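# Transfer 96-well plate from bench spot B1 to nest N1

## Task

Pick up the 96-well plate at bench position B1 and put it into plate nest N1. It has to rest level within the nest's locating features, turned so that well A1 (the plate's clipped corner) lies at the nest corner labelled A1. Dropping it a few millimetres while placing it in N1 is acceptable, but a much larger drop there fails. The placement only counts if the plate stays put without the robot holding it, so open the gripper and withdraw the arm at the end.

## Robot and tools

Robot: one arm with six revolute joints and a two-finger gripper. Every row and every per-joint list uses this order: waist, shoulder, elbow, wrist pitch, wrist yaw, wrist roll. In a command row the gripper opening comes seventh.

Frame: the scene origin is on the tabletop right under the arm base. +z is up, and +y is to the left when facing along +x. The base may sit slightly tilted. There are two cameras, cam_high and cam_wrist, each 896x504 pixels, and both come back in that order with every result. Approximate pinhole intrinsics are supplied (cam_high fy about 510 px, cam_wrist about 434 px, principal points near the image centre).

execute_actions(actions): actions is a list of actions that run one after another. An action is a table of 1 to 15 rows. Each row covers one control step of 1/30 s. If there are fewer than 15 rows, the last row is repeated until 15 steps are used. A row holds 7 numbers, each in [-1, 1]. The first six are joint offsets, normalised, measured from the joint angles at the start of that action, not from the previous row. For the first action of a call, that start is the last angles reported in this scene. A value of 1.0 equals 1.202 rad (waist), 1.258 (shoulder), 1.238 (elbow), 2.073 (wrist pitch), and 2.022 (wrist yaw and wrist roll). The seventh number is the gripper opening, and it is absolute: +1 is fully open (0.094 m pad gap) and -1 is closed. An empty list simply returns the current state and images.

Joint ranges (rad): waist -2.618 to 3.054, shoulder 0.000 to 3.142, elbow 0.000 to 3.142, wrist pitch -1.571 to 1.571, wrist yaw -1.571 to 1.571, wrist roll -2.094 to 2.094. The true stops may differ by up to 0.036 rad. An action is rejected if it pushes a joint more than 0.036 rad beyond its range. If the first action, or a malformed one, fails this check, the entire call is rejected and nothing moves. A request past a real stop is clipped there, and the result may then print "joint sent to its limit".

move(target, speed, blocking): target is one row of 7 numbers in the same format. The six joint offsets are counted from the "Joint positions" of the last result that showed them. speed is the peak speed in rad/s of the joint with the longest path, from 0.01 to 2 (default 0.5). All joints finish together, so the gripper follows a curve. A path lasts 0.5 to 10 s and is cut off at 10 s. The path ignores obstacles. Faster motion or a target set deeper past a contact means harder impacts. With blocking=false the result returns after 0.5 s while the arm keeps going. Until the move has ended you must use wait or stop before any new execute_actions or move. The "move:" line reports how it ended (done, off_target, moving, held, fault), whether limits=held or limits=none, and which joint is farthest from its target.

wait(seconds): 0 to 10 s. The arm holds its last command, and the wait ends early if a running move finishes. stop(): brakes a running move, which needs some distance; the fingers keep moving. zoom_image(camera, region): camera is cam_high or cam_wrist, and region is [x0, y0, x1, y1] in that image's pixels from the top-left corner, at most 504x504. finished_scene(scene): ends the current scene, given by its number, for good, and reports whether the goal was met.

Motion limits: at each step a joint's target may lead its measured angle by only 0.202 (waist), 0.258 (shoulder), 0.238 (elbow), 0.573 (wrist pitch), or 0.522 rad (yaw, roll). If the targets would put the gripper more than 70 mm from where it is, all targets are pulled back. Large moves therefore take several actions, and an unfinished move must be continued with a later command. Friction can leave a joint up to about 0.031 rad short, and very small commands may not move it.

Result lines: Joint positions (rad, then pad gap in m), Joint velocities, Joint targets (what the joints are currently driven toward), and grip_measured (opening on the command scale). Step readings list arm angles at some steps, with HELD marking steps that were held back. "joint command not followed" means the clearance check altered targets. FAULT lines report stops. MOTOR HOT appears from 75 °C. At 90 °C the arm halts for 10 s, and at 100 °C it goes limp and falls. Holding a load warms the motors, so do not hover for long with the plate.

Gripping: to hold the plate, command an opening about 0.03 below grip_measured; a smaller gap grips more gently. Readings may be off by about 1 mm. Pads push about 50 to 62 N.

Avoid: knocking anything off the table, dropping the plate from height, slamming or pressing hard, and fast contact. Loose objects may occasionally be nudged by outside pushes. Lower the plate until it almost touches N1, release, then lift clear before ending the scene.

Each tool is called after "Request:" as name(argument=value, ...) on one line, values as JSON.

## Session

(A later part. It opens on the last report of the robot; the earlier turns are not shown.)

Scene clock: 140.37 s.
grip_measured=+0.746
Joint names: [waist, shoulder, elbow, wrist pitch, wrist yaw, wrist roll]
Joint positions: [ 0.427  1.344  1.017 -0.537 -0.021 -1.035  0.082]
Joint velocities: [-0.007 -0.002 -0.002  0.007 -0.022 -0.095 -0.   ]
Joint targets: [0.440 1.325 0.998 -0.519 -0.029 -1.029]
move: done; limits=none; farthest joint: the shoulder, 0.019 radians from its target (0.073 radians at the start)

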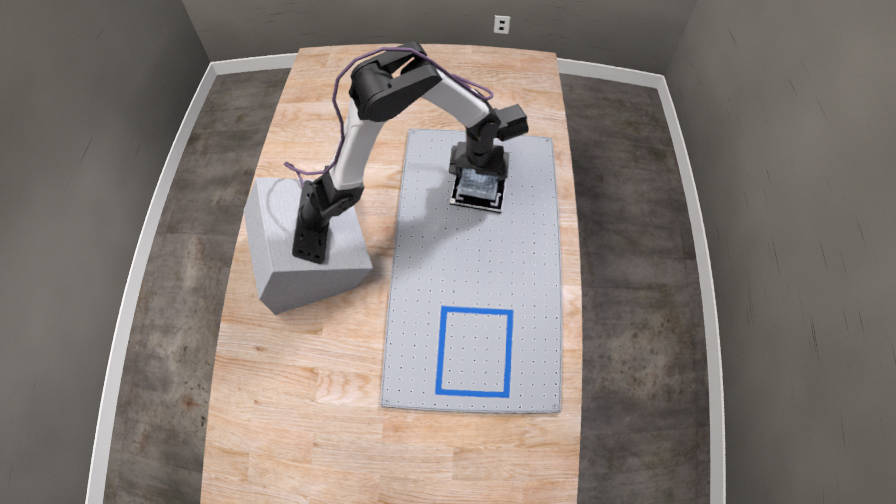

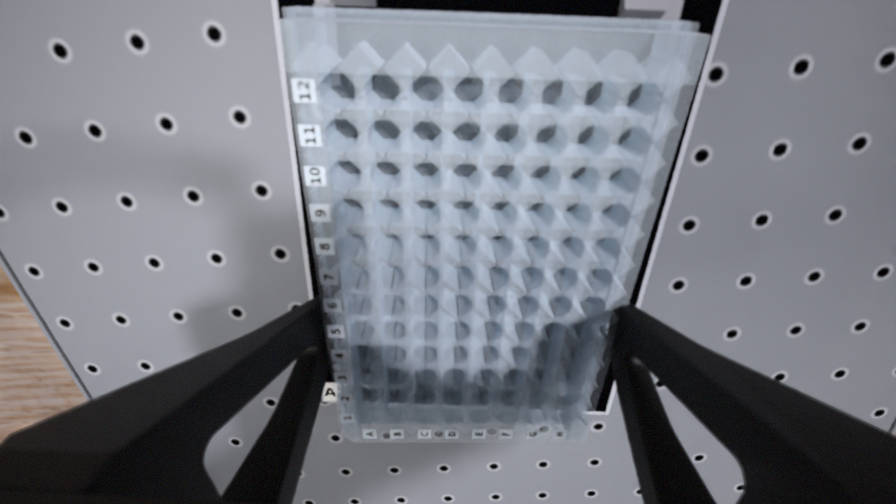

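Request:
move(target=[0,0.045,0,0.027,0,0.013,0.71], speed=0.08)

Scene clock: 144.73 s.
grip_measured=+0.746
Joint names: [waist, shoulder, elbow, wrist pitch, wrist yaw, wrist roll]
Joint positions: [ 0.427  1.385  1.017 -0.499 -0.021 -1.014  0.082]
Joint velocities: [-0.022  0.002 -0.007  0.051 -0.007 -0.037 -0.001]
Joint targets: [0.427 1.401 1.017 -0.481 -0.021 -1.008]
move: done; limits=none; farthest joint: the wrist pitch, 0.018 radians from its target (0.056 radians at the start)

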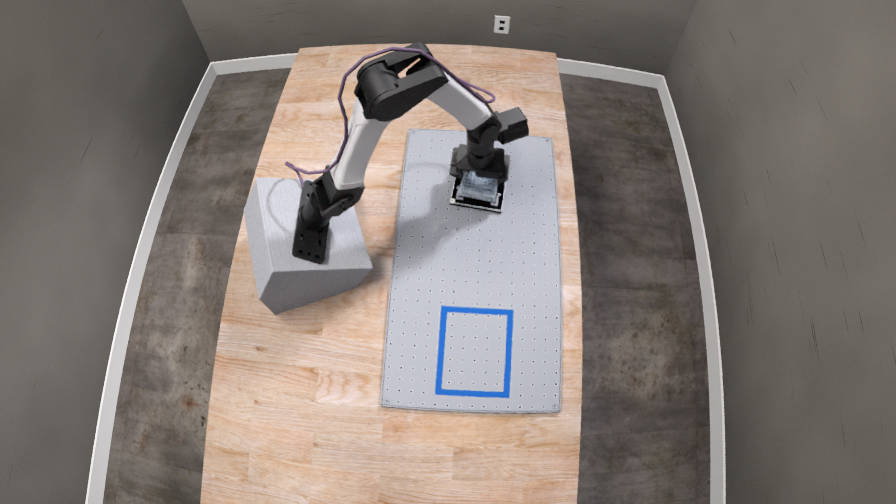

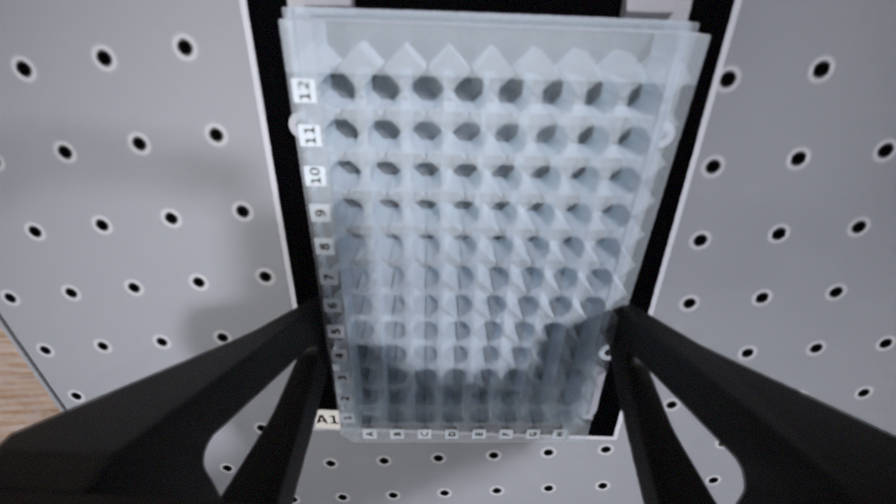

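Centred. Continue lowering in a small step.

Request:
move(target=[0,0.03,0,0.017,0,0,0.71], speed=0.05)

Request:
zoom_image(camera="cam_wrist", region=[236,0,740,200])

Scene clock: 149.47 s.
grip_measured=+0.746
Joint names: [waist, shoulder, elbow, wrist pitch, wrist yaw, wrist roll]
Joint positions: [ 0.427  1.402  1.017 -0.485 -0.021 -1.014  0.082]
Joint velocities: [-0.017 -0.007 -0.002 -0.037 -0.066 -0.081 -0.001]
Joint targets: [0.427 1.423 1.017 -0.463 -0.021 -1.015]
move: off_target; limits=none; farthest joint: the wrist pitch, 0.022 radians from its target (0.035 radians at the start)

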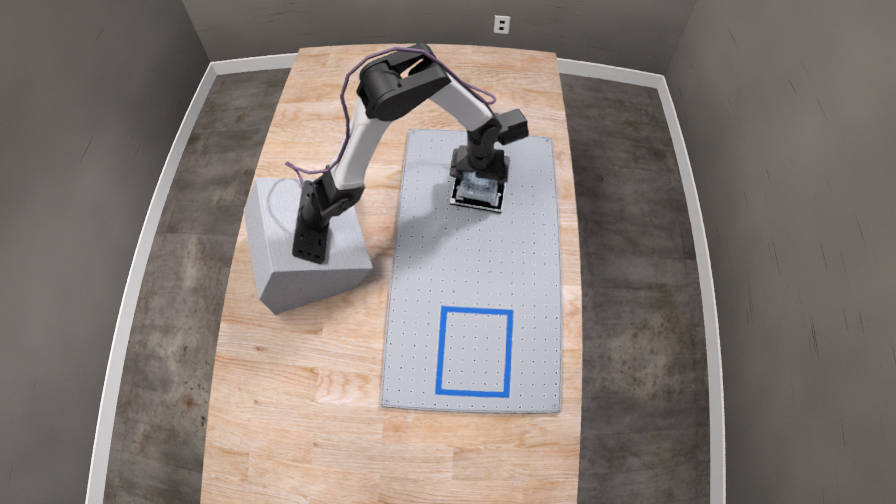

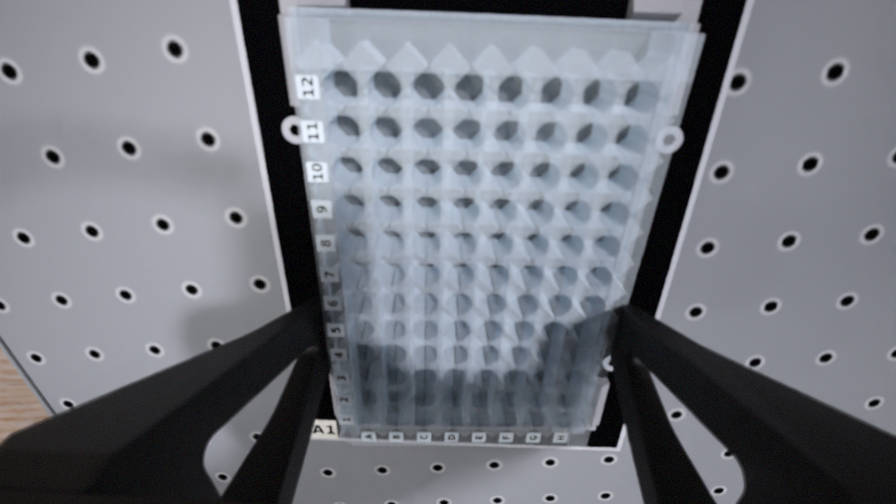

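Region (236, 0, 740, 200) of cam_wrist's 896x504 image, scaled by 1.000; it fills the top 200 rows of this view, and the rest is white.

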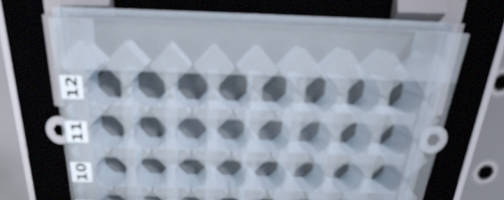

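Request:
zoom_image(camera="cam_high", region=[435,160,525,225])

Request:
zoom_image(camera="cam_wrist", region=[300,340,650,470])

Region (435, 160, 525, 225) of cam_high's 896x504 image, scaled by 5.600, with more detail than that image has.

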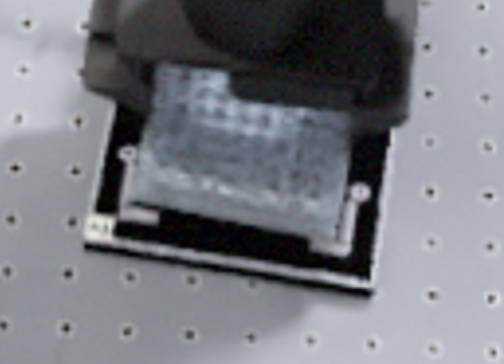

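Region (300, 340, 650, 470) of cam_wrist's 896x504 image, scaled by 1.440, with more detail than that image has; it fills the top 187 rows of this view, and the rest is white.

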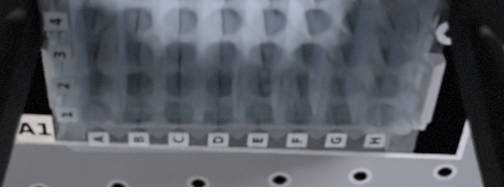

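Request:
execute_actions(actions=[[[0,0,0,0.011,-0.008,-0.011,0.71]],[[0,0.01,0,0.006,0,0,0.71],[0,0.014,0,0.008,0,0,0.71],[0,0.018,0,0.01,0,0,0.71],[0,0.022,0,0.012,0,0,0.71],[0,0.024,0,0.013,0,0,0.71]]])

Request:
zoom_image(camera="cam_high", region=[435,160,525,225])

Scene clock: 158.40 s.
grip_measured=+0.746
Joint names: [waist, shoulder, elbow, wrist pitch, wrist yaw, wrist roll]
Joint positions: [ 0.427  1.406  1.017 -0.482 -0.021 -1.029  0.082]
Joint velocities: [-0.002  0.002 -0.012 -0.022 -0.007  0.037 -0.001]
Joint targets: [0.427 1.432 1.017 -0.458 -0.022 -1.029]
Step readings (joint positions; steps 1 to 15: 1st action; 16 to 30: 2nd action):
0: [0.427 1.402 1.017 -0.485 -0.021 -1.014]
1: [0.427 1.402 1.017 -0.485 -0.021 -1.017]
2: [0.427 1.402 1.017 -0.485 -0.021 -1.019]
4: [0.427 1.402 1.017 -0.485 -0.022 -1.023]
8: [0.427 1.402 1.017 -0.485 -0.022 -1.027]
15: [0.427 1.402 1.017 -0.485 -0.022 -1.029]
16: [0.427 1.402 1.017 -0.485 -0.022 -1.029]
17: [0.427 1.402 1.017 -0.485 -0.022 -1.029]
19: [0.427 1.402 1.017 -0.485 -0.022 -1.029]
23: [0.427 1.406 1.017 -0.482 -0.021 -1.029]
30: Joint positions above

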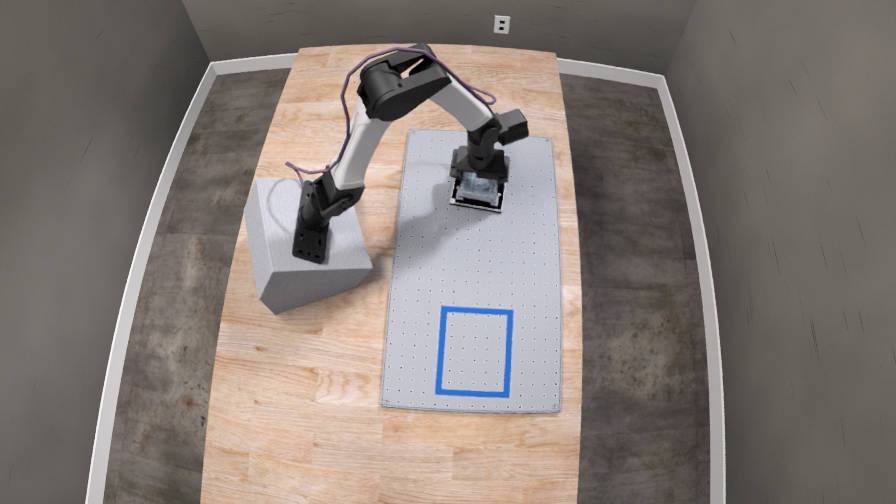

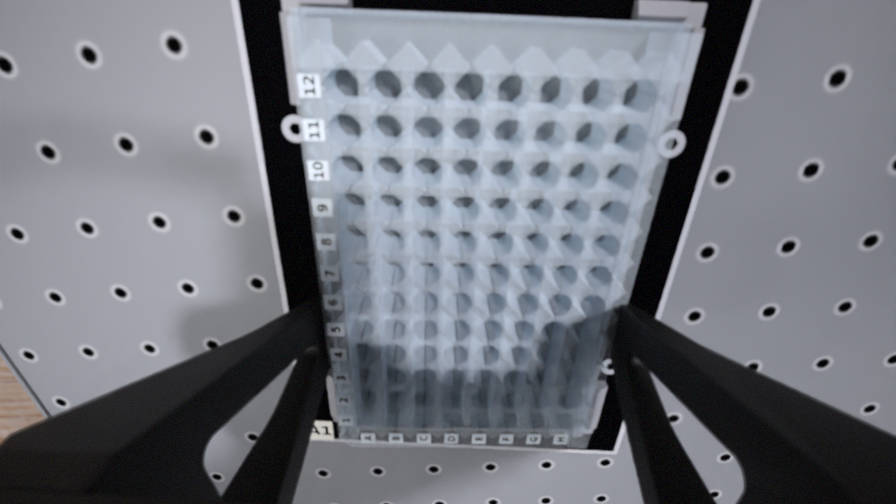

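Region (435, 160, 525, 225) of cam_high's 896x504 image, scaled by 5.600, with more detail than that image has.

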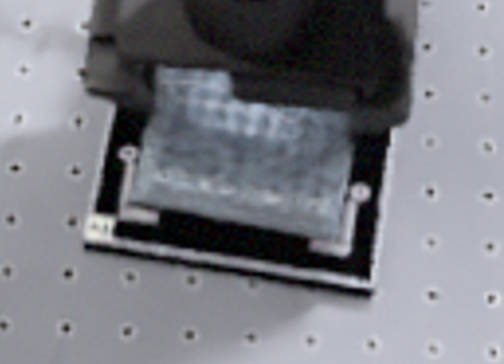

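Request:
execute_actions(actions=[[[0,-0.01,0,0,-0.016,0,0.71]],[[0,0,0,0,0,0,0.75],[0,0,0,0,0,0,0.77],[0,0,0,0,0,0,0.8],[0,0,0,0,0,0,0.85]],[[0,0,0,0,0,0,0.9]]])

Request:
zoom_image(camera="cam_high", region=[435,160,525,225])

Scene clock: 164.53 s.
grip_measured=+0.898
Joint names: [waist, shoulder, elbow, wrist pitch, wrist yaw, wrist roll]
Joint positions: [ 0.427  1.406  1.017 -0.482 -0.02  -1.029  0.089]
Joint velocities: [-0.017  0.012  0.012 -0.066  0.007 -0.022 -0.001]
Joint targets: [0.427 1.406 1.017 -0.482 -0.020 -1.029]
Step readings (joint positions; steps 1 to 15: 1st action; 16 to 30: 2nd action; 31 to 45: 3rd action):
0: [0.427 1.406 1.017 -0.482 -0.021 -1.029]
1: [0.427 1.406 1.017 -0.482 -0.022 -1.029]
2: [0.427 1.406 1.017 -0.482 -0.022 -1.029]
4: [0.427 1.406 1.017 -0.482 -0.022 -1.029]
8: [0.427 1.406 1.017 -0.482 -0.022 -1.029]
15: [0.427 1.406 1.017 -0.482 -0.022 -1.029]
16: [0.427 1.406 1.017 -0.482 -0.021 -1.029]
17: [0.427 1.406 1.017 -0.482 -0.021 -1.029]
19: [0.427 1.406 1.017 -0.482 -0.020 -1.029]
23: [0.427 1.406 1.017 -0.482 -0.020 -1.029]
30: [0.427 1.406 1.017 -0.482 -0.020 -1.029]
31: [0.427 1.406 1.017 -0.482 -0.020 -1.029]
32: [0.427 1.406 1.017 -0.482 -0.020 -1.029]
34: [0.427 1.406 1.017 -0.482 -0.020 -1.029]
38: [0.427 1.406 1.017 -0.482 -0.020 -1.029]
45: Joint positions above

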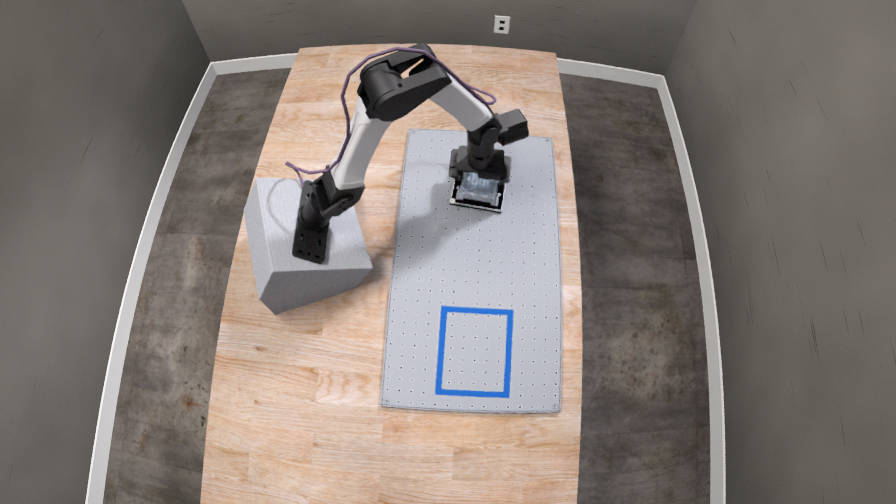

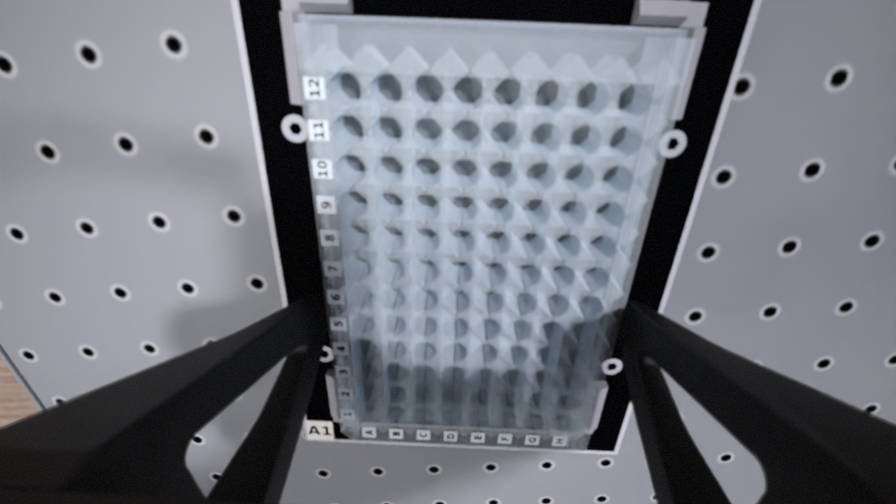

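Region (435, 160, 525, 225) of cam_high's 896x504 image, scaled by 5.600, with more detail than that image has.

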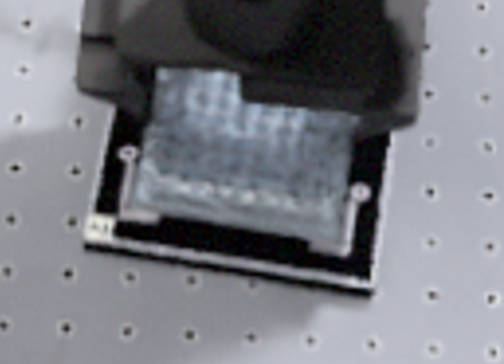

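Request:
execute_actions(actions=[[[0,0.026,0,0.014,0,0,0.9]],[[0,0,0,0,0,-0.009,0.85],[0,0,0,0,0,-0.009,0.82],[0,0,0,0,0,-0.009,0.79],[0,0,0,0,0,-0.009,0.77],[0,0,0,0,0,-0.009,0.75],[0,0,0,0,0,-0.009,0.73]],[[0,0,0,0.012,-0.016,-0.006,0.725]],[[0,0,0,0,0,0,0.9]]])

Request:
zoom_image(camera="cam_high", region=[435,160,525,225])

Scene clock: 172.63 s.
grip_measured=+0.898
Joint names: [waist, shoulder, elbow, wrist pitch, wrist yaw, wrist roll]
Joint positions: [ 0.427  1.421  1.017 -0.466 -0.021 -1.036  0.089]
Joint velocities: [-0.022 -0.017  0.007 -0.051 -0.037  0.037  0.001]
Joint targets: [0.427 1.421 1.017 -0.466 -0.022 -1.036]
Step readings (joint positions; steps 1 to 15: 1st action; 16 to 30: 2nd action; 31 to 45: 3rd action; 46 to 60: 4th action):
0: [0.427 1.406 1.017 -0.482 -0.020 -1.029]
1: [0.427 1.407 1.017 -0.481 -0.020 -1.029]
2: [0.427 1.410 1.017 -0.477 -0.020 -1.029]
4: [0.427 1.417 1.017 -0.474 -0.020 -1.029]
8: [0.427 1.421 1.017 -0.471 -0.020 -1.029]
15: [0.427 1.421 1.017 -0.469 -0.020 -1.029]
16: [0.427 1.421 1.017 -0.469 -0.020 -1.031]
17: [0.427 1.421 1.017 -0.469 -0.019 -1.033]
19: [0.427 1.421 1.017 -0.468 -0.019 -1.035]
23: [0.427 1.421 1.017 -0.468 -0.019 -1.035]
30: [0.427 1.421 1.017 -0.468 -0.019 -1.036]
31: [0.427 1.421 1.017 -0.466 -0.021 -1.036]
32: [0.427 1.421 1.017 -0.466 -0.022 -1.036]
34: [0.427 1.421 1.017 -0.466 -0.022 -1.036]
38: [0.427 1.421 1.017 -0.466 -0.022 -1.036]
45: [0.427 1.421 1.017 -0.466 -0.022 -1.036]
46: [0.427 1.421 1.017 -0.466 -0.021 -1.036]
47: [0.427 1.421 1.017 -0.466 -0.021 -1.036]
49: [0.427 1.421 1.017 -0.466 -0.021 -1.036]
53: [0.427 1.421 1.017 -0.466 -0.021 -1.036]
60: Joint positions above

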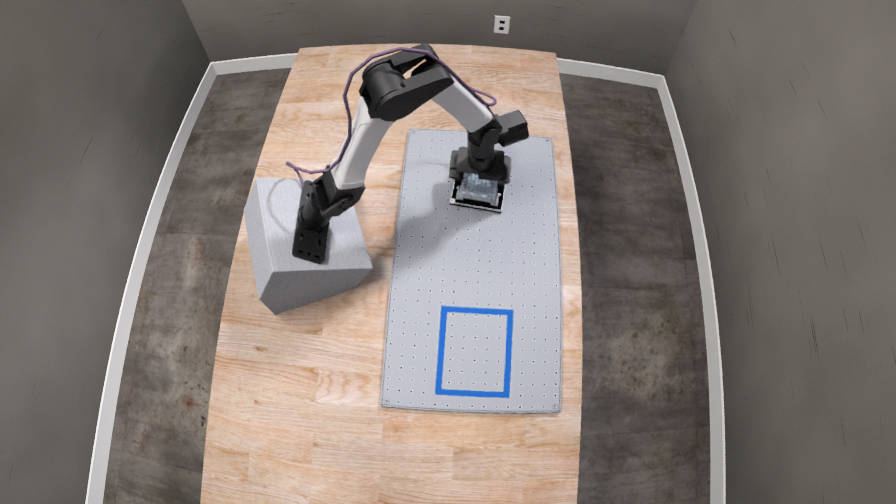

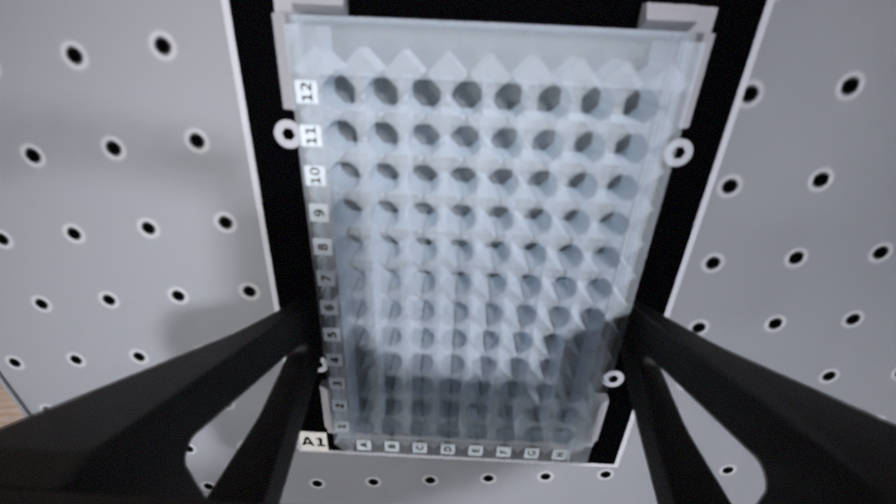

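Region (435, 160, 525, 225) of cam_high's 896x504 image, scaled by 5.600, with more detail than that image has.

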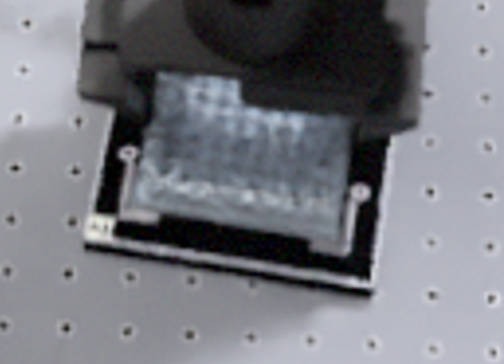

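Request:
execute_actions(actions=[[[0,0,0,0,0,0,0.85],[0,0,0,0,0,0,0.82],[0,0,0,0,0,0,0.79],[0,0,0,0,0,0,0.77],[0,0,0,0,0,0,0.75],[0,0,0,0,0,0,0.72]],[[0.02,0,0,0.013,0,0,0.72]],[[0,0,0,0,0,0,0.72],[0,0,0,0,0,0,0.72],[0,0,0,0,0,0,0.9]]])

Request:
zoom_image(camera="cam_high", region=[435,160,525,225])

Scene clock: 181.70 s.
grip_measured=+0.898
Joint names: [waist, shoulder, elbow, wrist pitch, wrist yaw, wrist roll]
Joint positions: [ 0.432  1.421  1.017 -0.466 -0.011 -1.034  0.089]
Joint velocities: [-0.022 -0.017  0.002  0.007 -0.066 -0.051  0.001]
Joint targets: [0.432 1.421 1.017 -0.466 -0.012 -1.034]
Step readings (joint positions; steps 1 to 15: 1st action; 16 to 30: 2nd action; 31 to 45: 3rd action):
0: [0.427 1.421 1.017 -0.466 -0.021 -1.036]
1: [0.427 1.421 1.017 -0.466 -0.021 -1.036]
2: [0.427 1.421 1.017 -0.466 -0.021 -1.036]
4: [0.427 1.421 1.017 -0.466 -0.021 -1.036]
8: [0.427 1.421 1.017 -0.466 -0.021 -1.036]
15: [0.427 1.421 1.017 -0.466 -0.021 -1.036]
16: [0.428 1.421 1.017 -0.466 -0.021 -1.036]
17: [0.430 1.421 1.017 -0.465 -0.018 -1.035]
19: [0.431 1.421 1.017 -0.465 -0.015 -1.035]
23: [0.432 1.421 1.017 -0.465 -0.013 -1.034]
30: [0.432 1.421 1.017 -0.465 -0.013 -1.034]
31: [0.432 1.421 1.017 -0.466 -0.012 -1.034]
32: [0.432 1.421 1.017 -0.466 -0.012 -1.034]
34: [0.432 1.421 1.017 -0.466 -0.011 -1.034]
38: [0.432 1.421 1.017 -0.466 -0.011 -1.034]
45: Joint positions above

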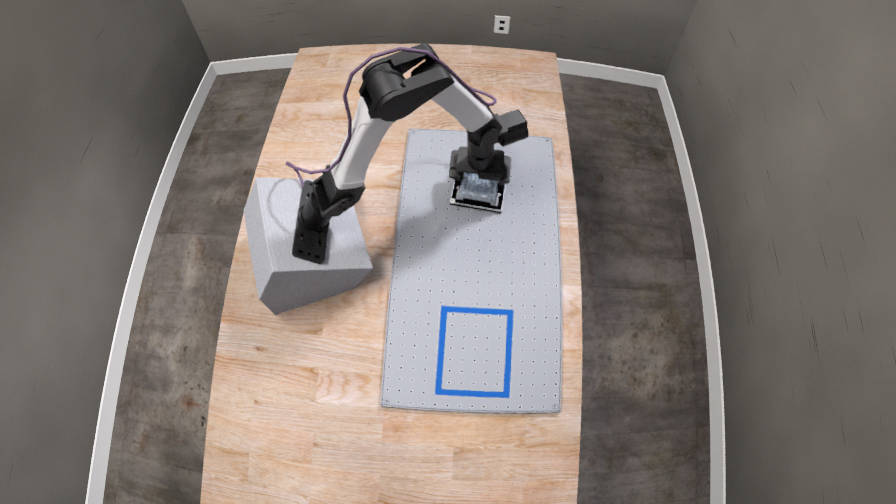

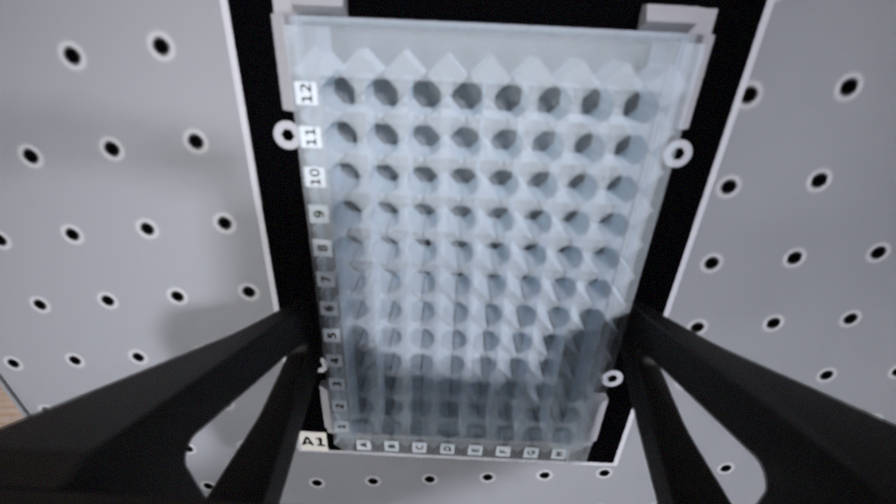

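Region (435, 160, 525, 225) of cam_high's 896x504 image, scaled by 5.600, with more detail than that image has.

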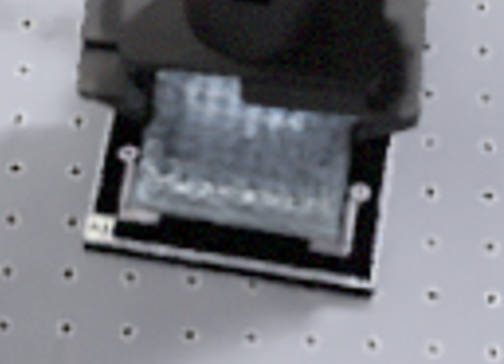

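Request:
move(target=[0,-0.12,0,-0.07,0,0,1], speed=0.3)

Request:
move(target=[-0.1,0,0,0,-0.08,1,1], speed=1.5)

Request:
move(target=[0,0,0,0,0,0.4,0.3], speed=1.5)

Scene clock: 187.93 s.
grip_measured=+1.000
Joint names: [waist, shoulder, elbow, wrist pitch, wrist yaw, wrist roll]
Joint positions: [ 0.432  1.283  1.017 -0.595 -0.011 -1.034  0.094]
Joint velocities: [ 0.002  0.002  0.007  0.066  0.037 -0.037  0.   ]
Joint targets: [0.432 1.270 1.017 -0.611 -0.011 -1.034]
move: done; limits=none; farthest joint: the wrist pitch, 0.016 radians from its target (0.145 radians at the start)

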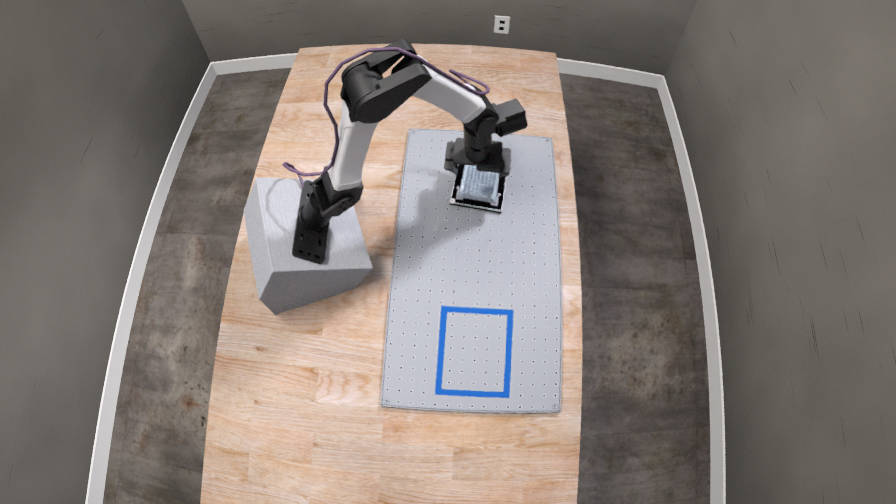

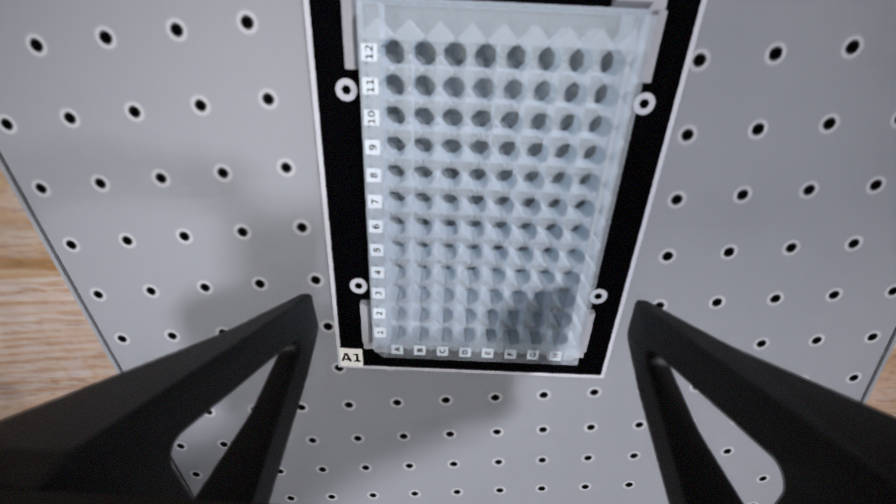

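Scene clock: 190.37 s.
grip_measured=+1.000
Joint names: [waist, shoulder, elbow, wrist pitch, wrist yaw, wrist roll]
Joint positions: [ 0.325  1.283  1.017 -0.595 -0.168  0.982  0.094]
Joint velocities: [-0.012 -0.022 -0.002  0.051  0.007 -0.037  0.   ]
Joint targets: [0.312 1.283 1.017 -0.595 -0.173 0.988]
move: done; limits=none; farthest joint: the waist, 0.013 radians from its target (0.120 radians at the start)

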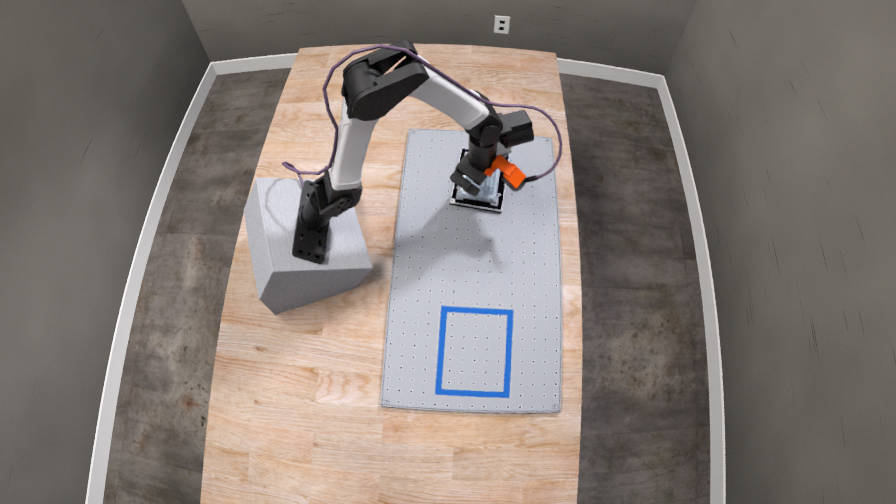

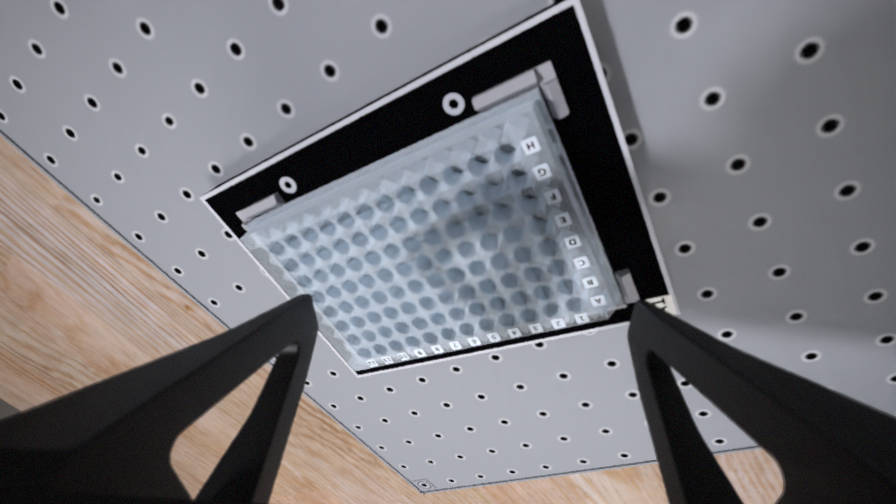

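Scene clock: 191.97 s.
grip_measured=+0.302
Joint names: [waist, shoulder, elbow, wrist pitch, wrist yaw, wrist roll]
Joint positions: [ 0.325  1.283  1.017 -0.595 -0.168  1.784  0.061]
Joint velocities: [ 0.022 -0.012 -0.012 -0.051  0.007  0.007 -0.001]
Joint targets: [0.325 1.283 1.017 -0.595 -0.168 1.791]
move: done; limits=none; farthest joint: the wrist roll, 0.006 radians from its target (0.809 radians at the start)

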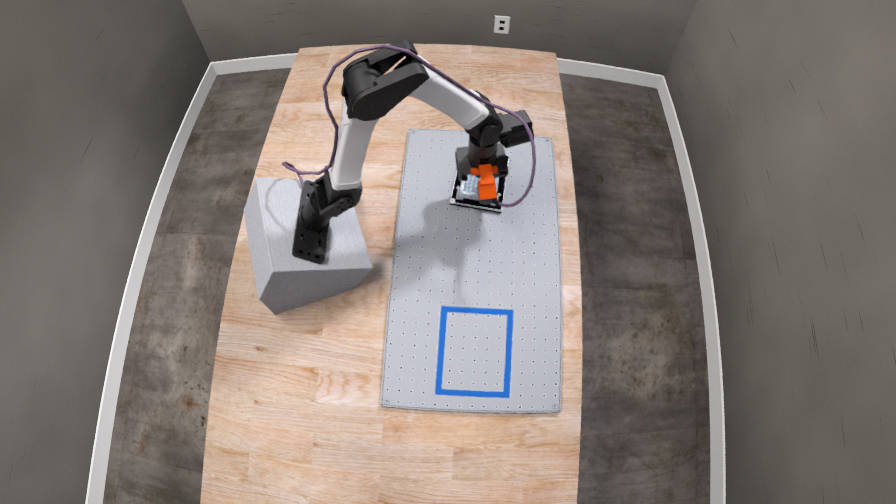

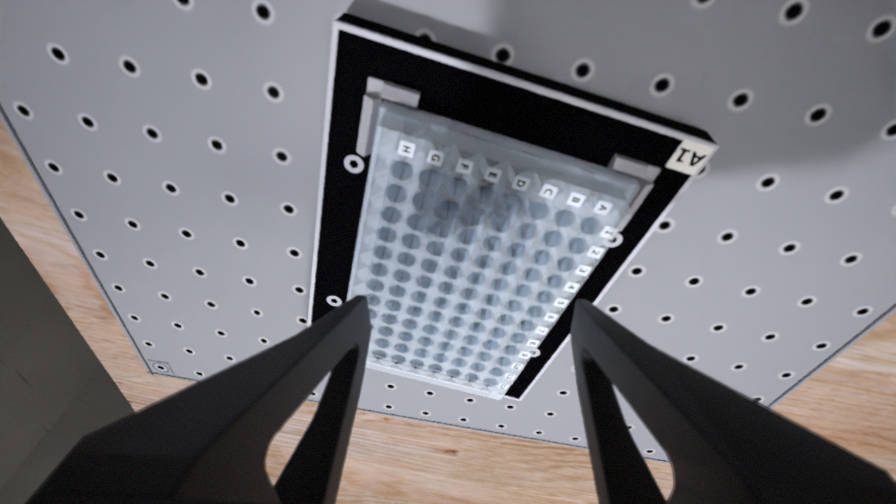

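Request:
zoom_image(camera="cam_wrist", region=[330,50,690,260])

Region (330, 50, 690, 260) of cam_wrist's 896x504 image, scaled by 1.400, with more detail than that image has; it fills the top 294 rows of this view, and the rest is white.

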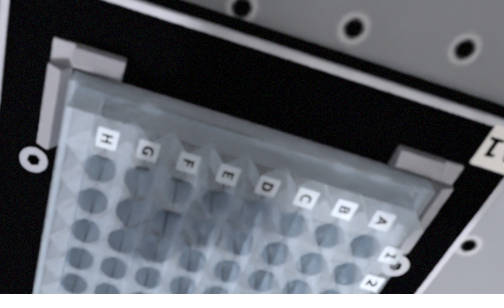

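Request:
move(target=[-0.07,0.07,0,0.03,0.02,0.08,0.3], speed=0.2)

Scene clock: 205.03 s.
grip_measured=+0.302
Joint names: [waist, shoulder, elbow, wrist pitch, wrist yaw, wrist roll]
Joint positions: [ 0.253  1.354  1.017 -0.548 -0.135  1.94   0.061]
Joint velocities: [ 0.017 -0.002  0.007 -0.051  0.022 -0.007  0.   ]
Joint targets: [0.241 1.371 1.017 -0.533 -0.127 1.946]
move: done; limits=none; farthest joint: the shoulder, 0.017 radians from its target (0.088 radians at the start)

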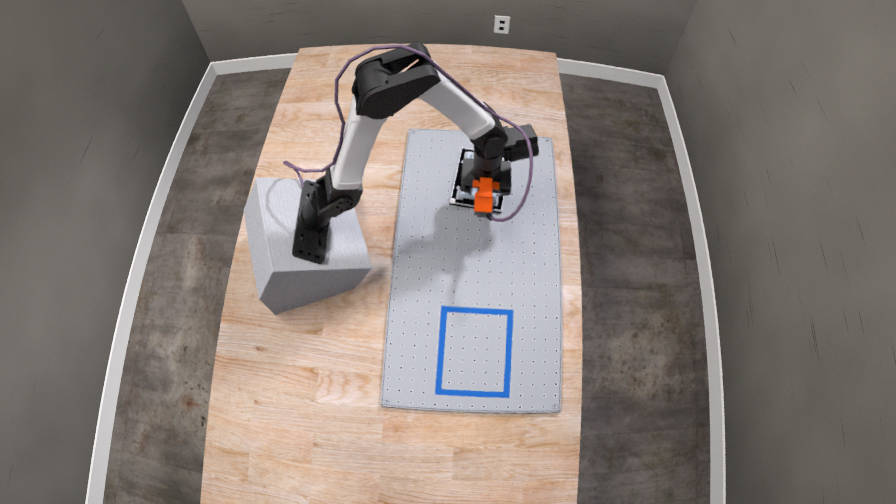

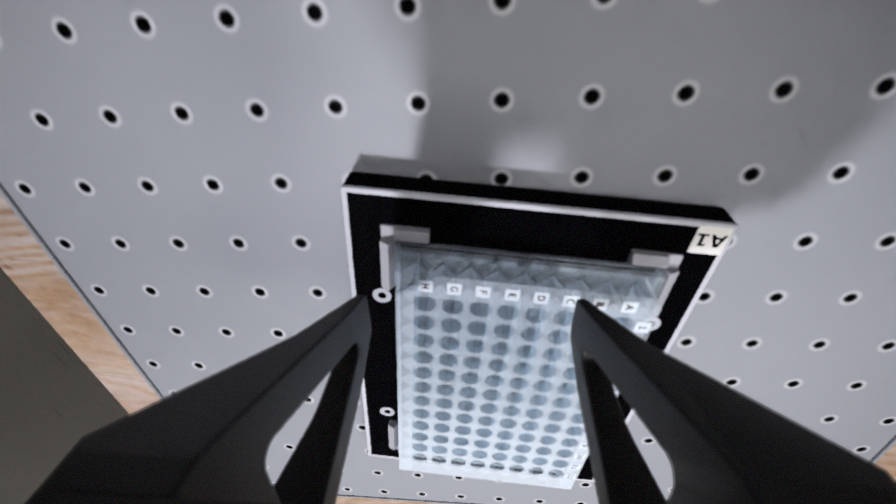

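Request:
zoom_image(camera="cam_wrist", region=[360,200,700,330])

Region (360, 200, 700, 330) of cam_wrist's 896x504 image, scaled by 1.482, with more detail than that image has; it fills the top 193 rows of this view, and the rest is white.

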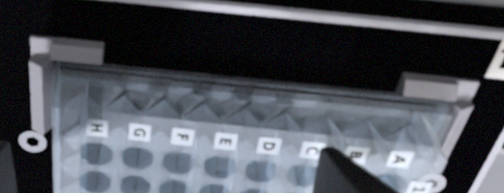

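Request:
move(target=[-0.04,0.03,0,0.015,0,0.02,-0.6], speed=0.1)

Request:
move(target=[0,0.04,0,0.022,0,0,-0.6], speed=0.06)

Scene clock: 211.30 s.
grip_measured=-0.598
Joint names: [waist, shoulder, elbow, wrist pitch, wrist yaw, wrist roll]
Joint positions: [ 0.217  1.375  1.017 -0.532 -0.135  1.974  0.019]
Joint velocities: [ 0.002 -0.007 -0.002 -0.051  0.022 -0.007  0.001]
Joint targets: [0.205 1.392 1.017 -0.516 -0.135 1.981]
move: done; limits=none; farthest joint: the shoulder, 0.017 radians from its target (0.038 radians at the start)

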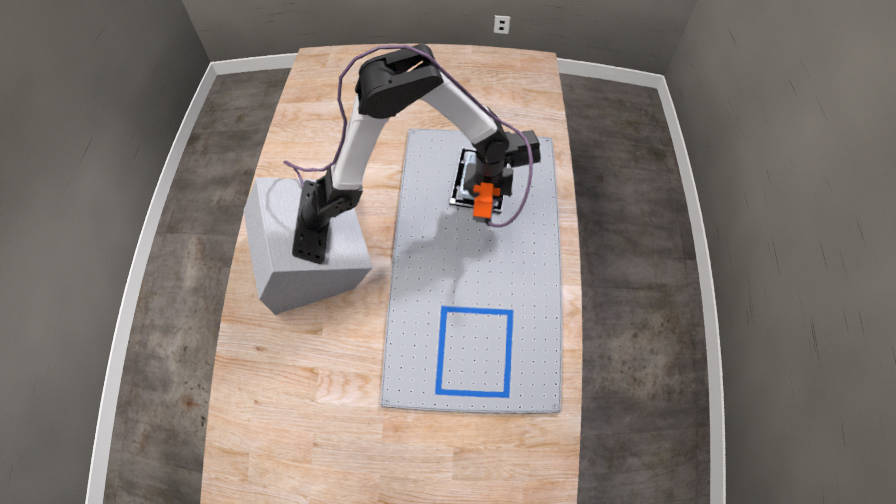

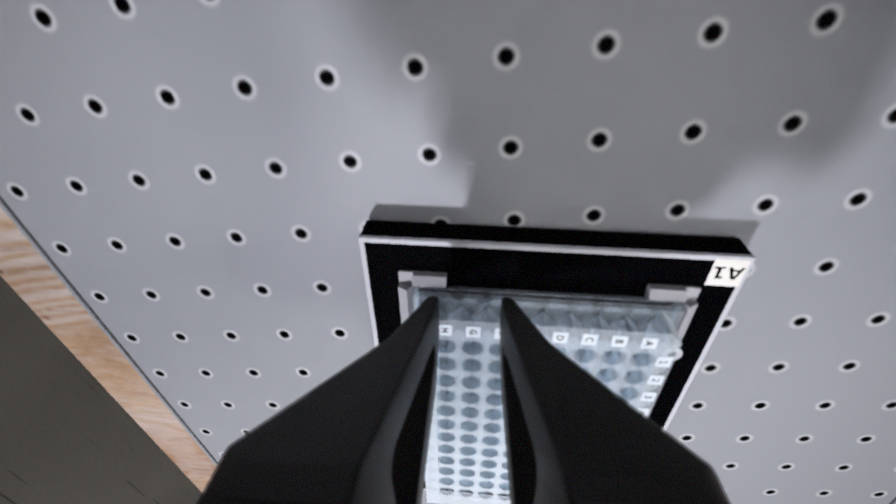

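Scene clock: 212.37 s.
grip_measured=-0.598
Joint names: [waist, shoulder, elbow, wrist pitch, wrist yaw, wrist roll]
Joint positions: [ 0.217  1.386  1.017 -0.519 -0.135  1.974  0.019]
Joint velocities: [-0.002 -0.002 -0.007  0.007  0.007  0.022 -0.001]
Joint targets: [0.217 1.425 1.017 -0.486 -0.135 1.974]
move: off_target; limits=none; farthest joint: the shoulder, 0.039 radians from its target (0.050 radians at the start)

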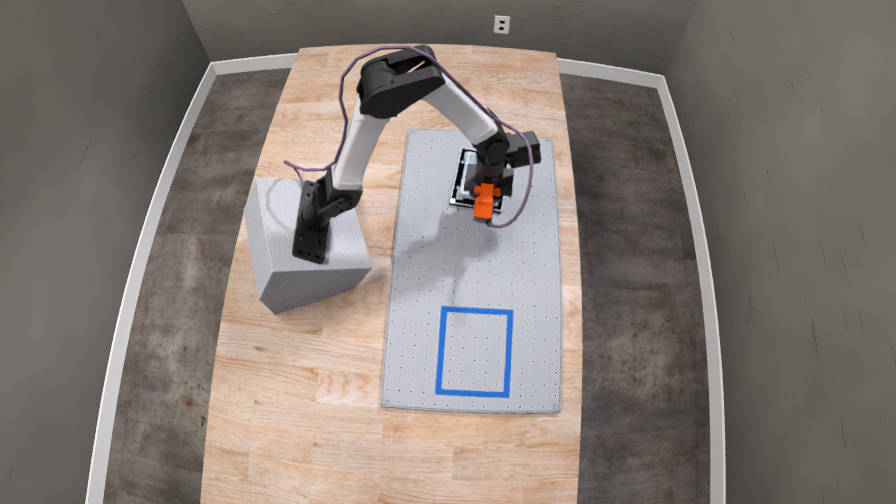

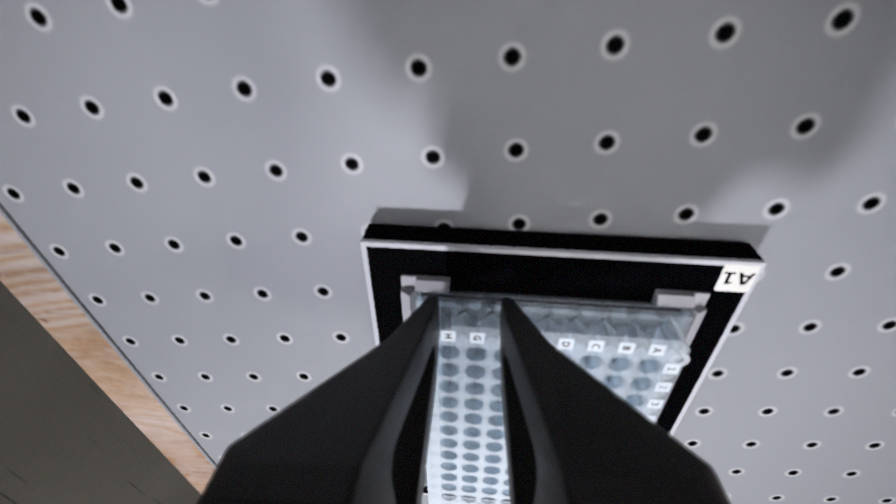

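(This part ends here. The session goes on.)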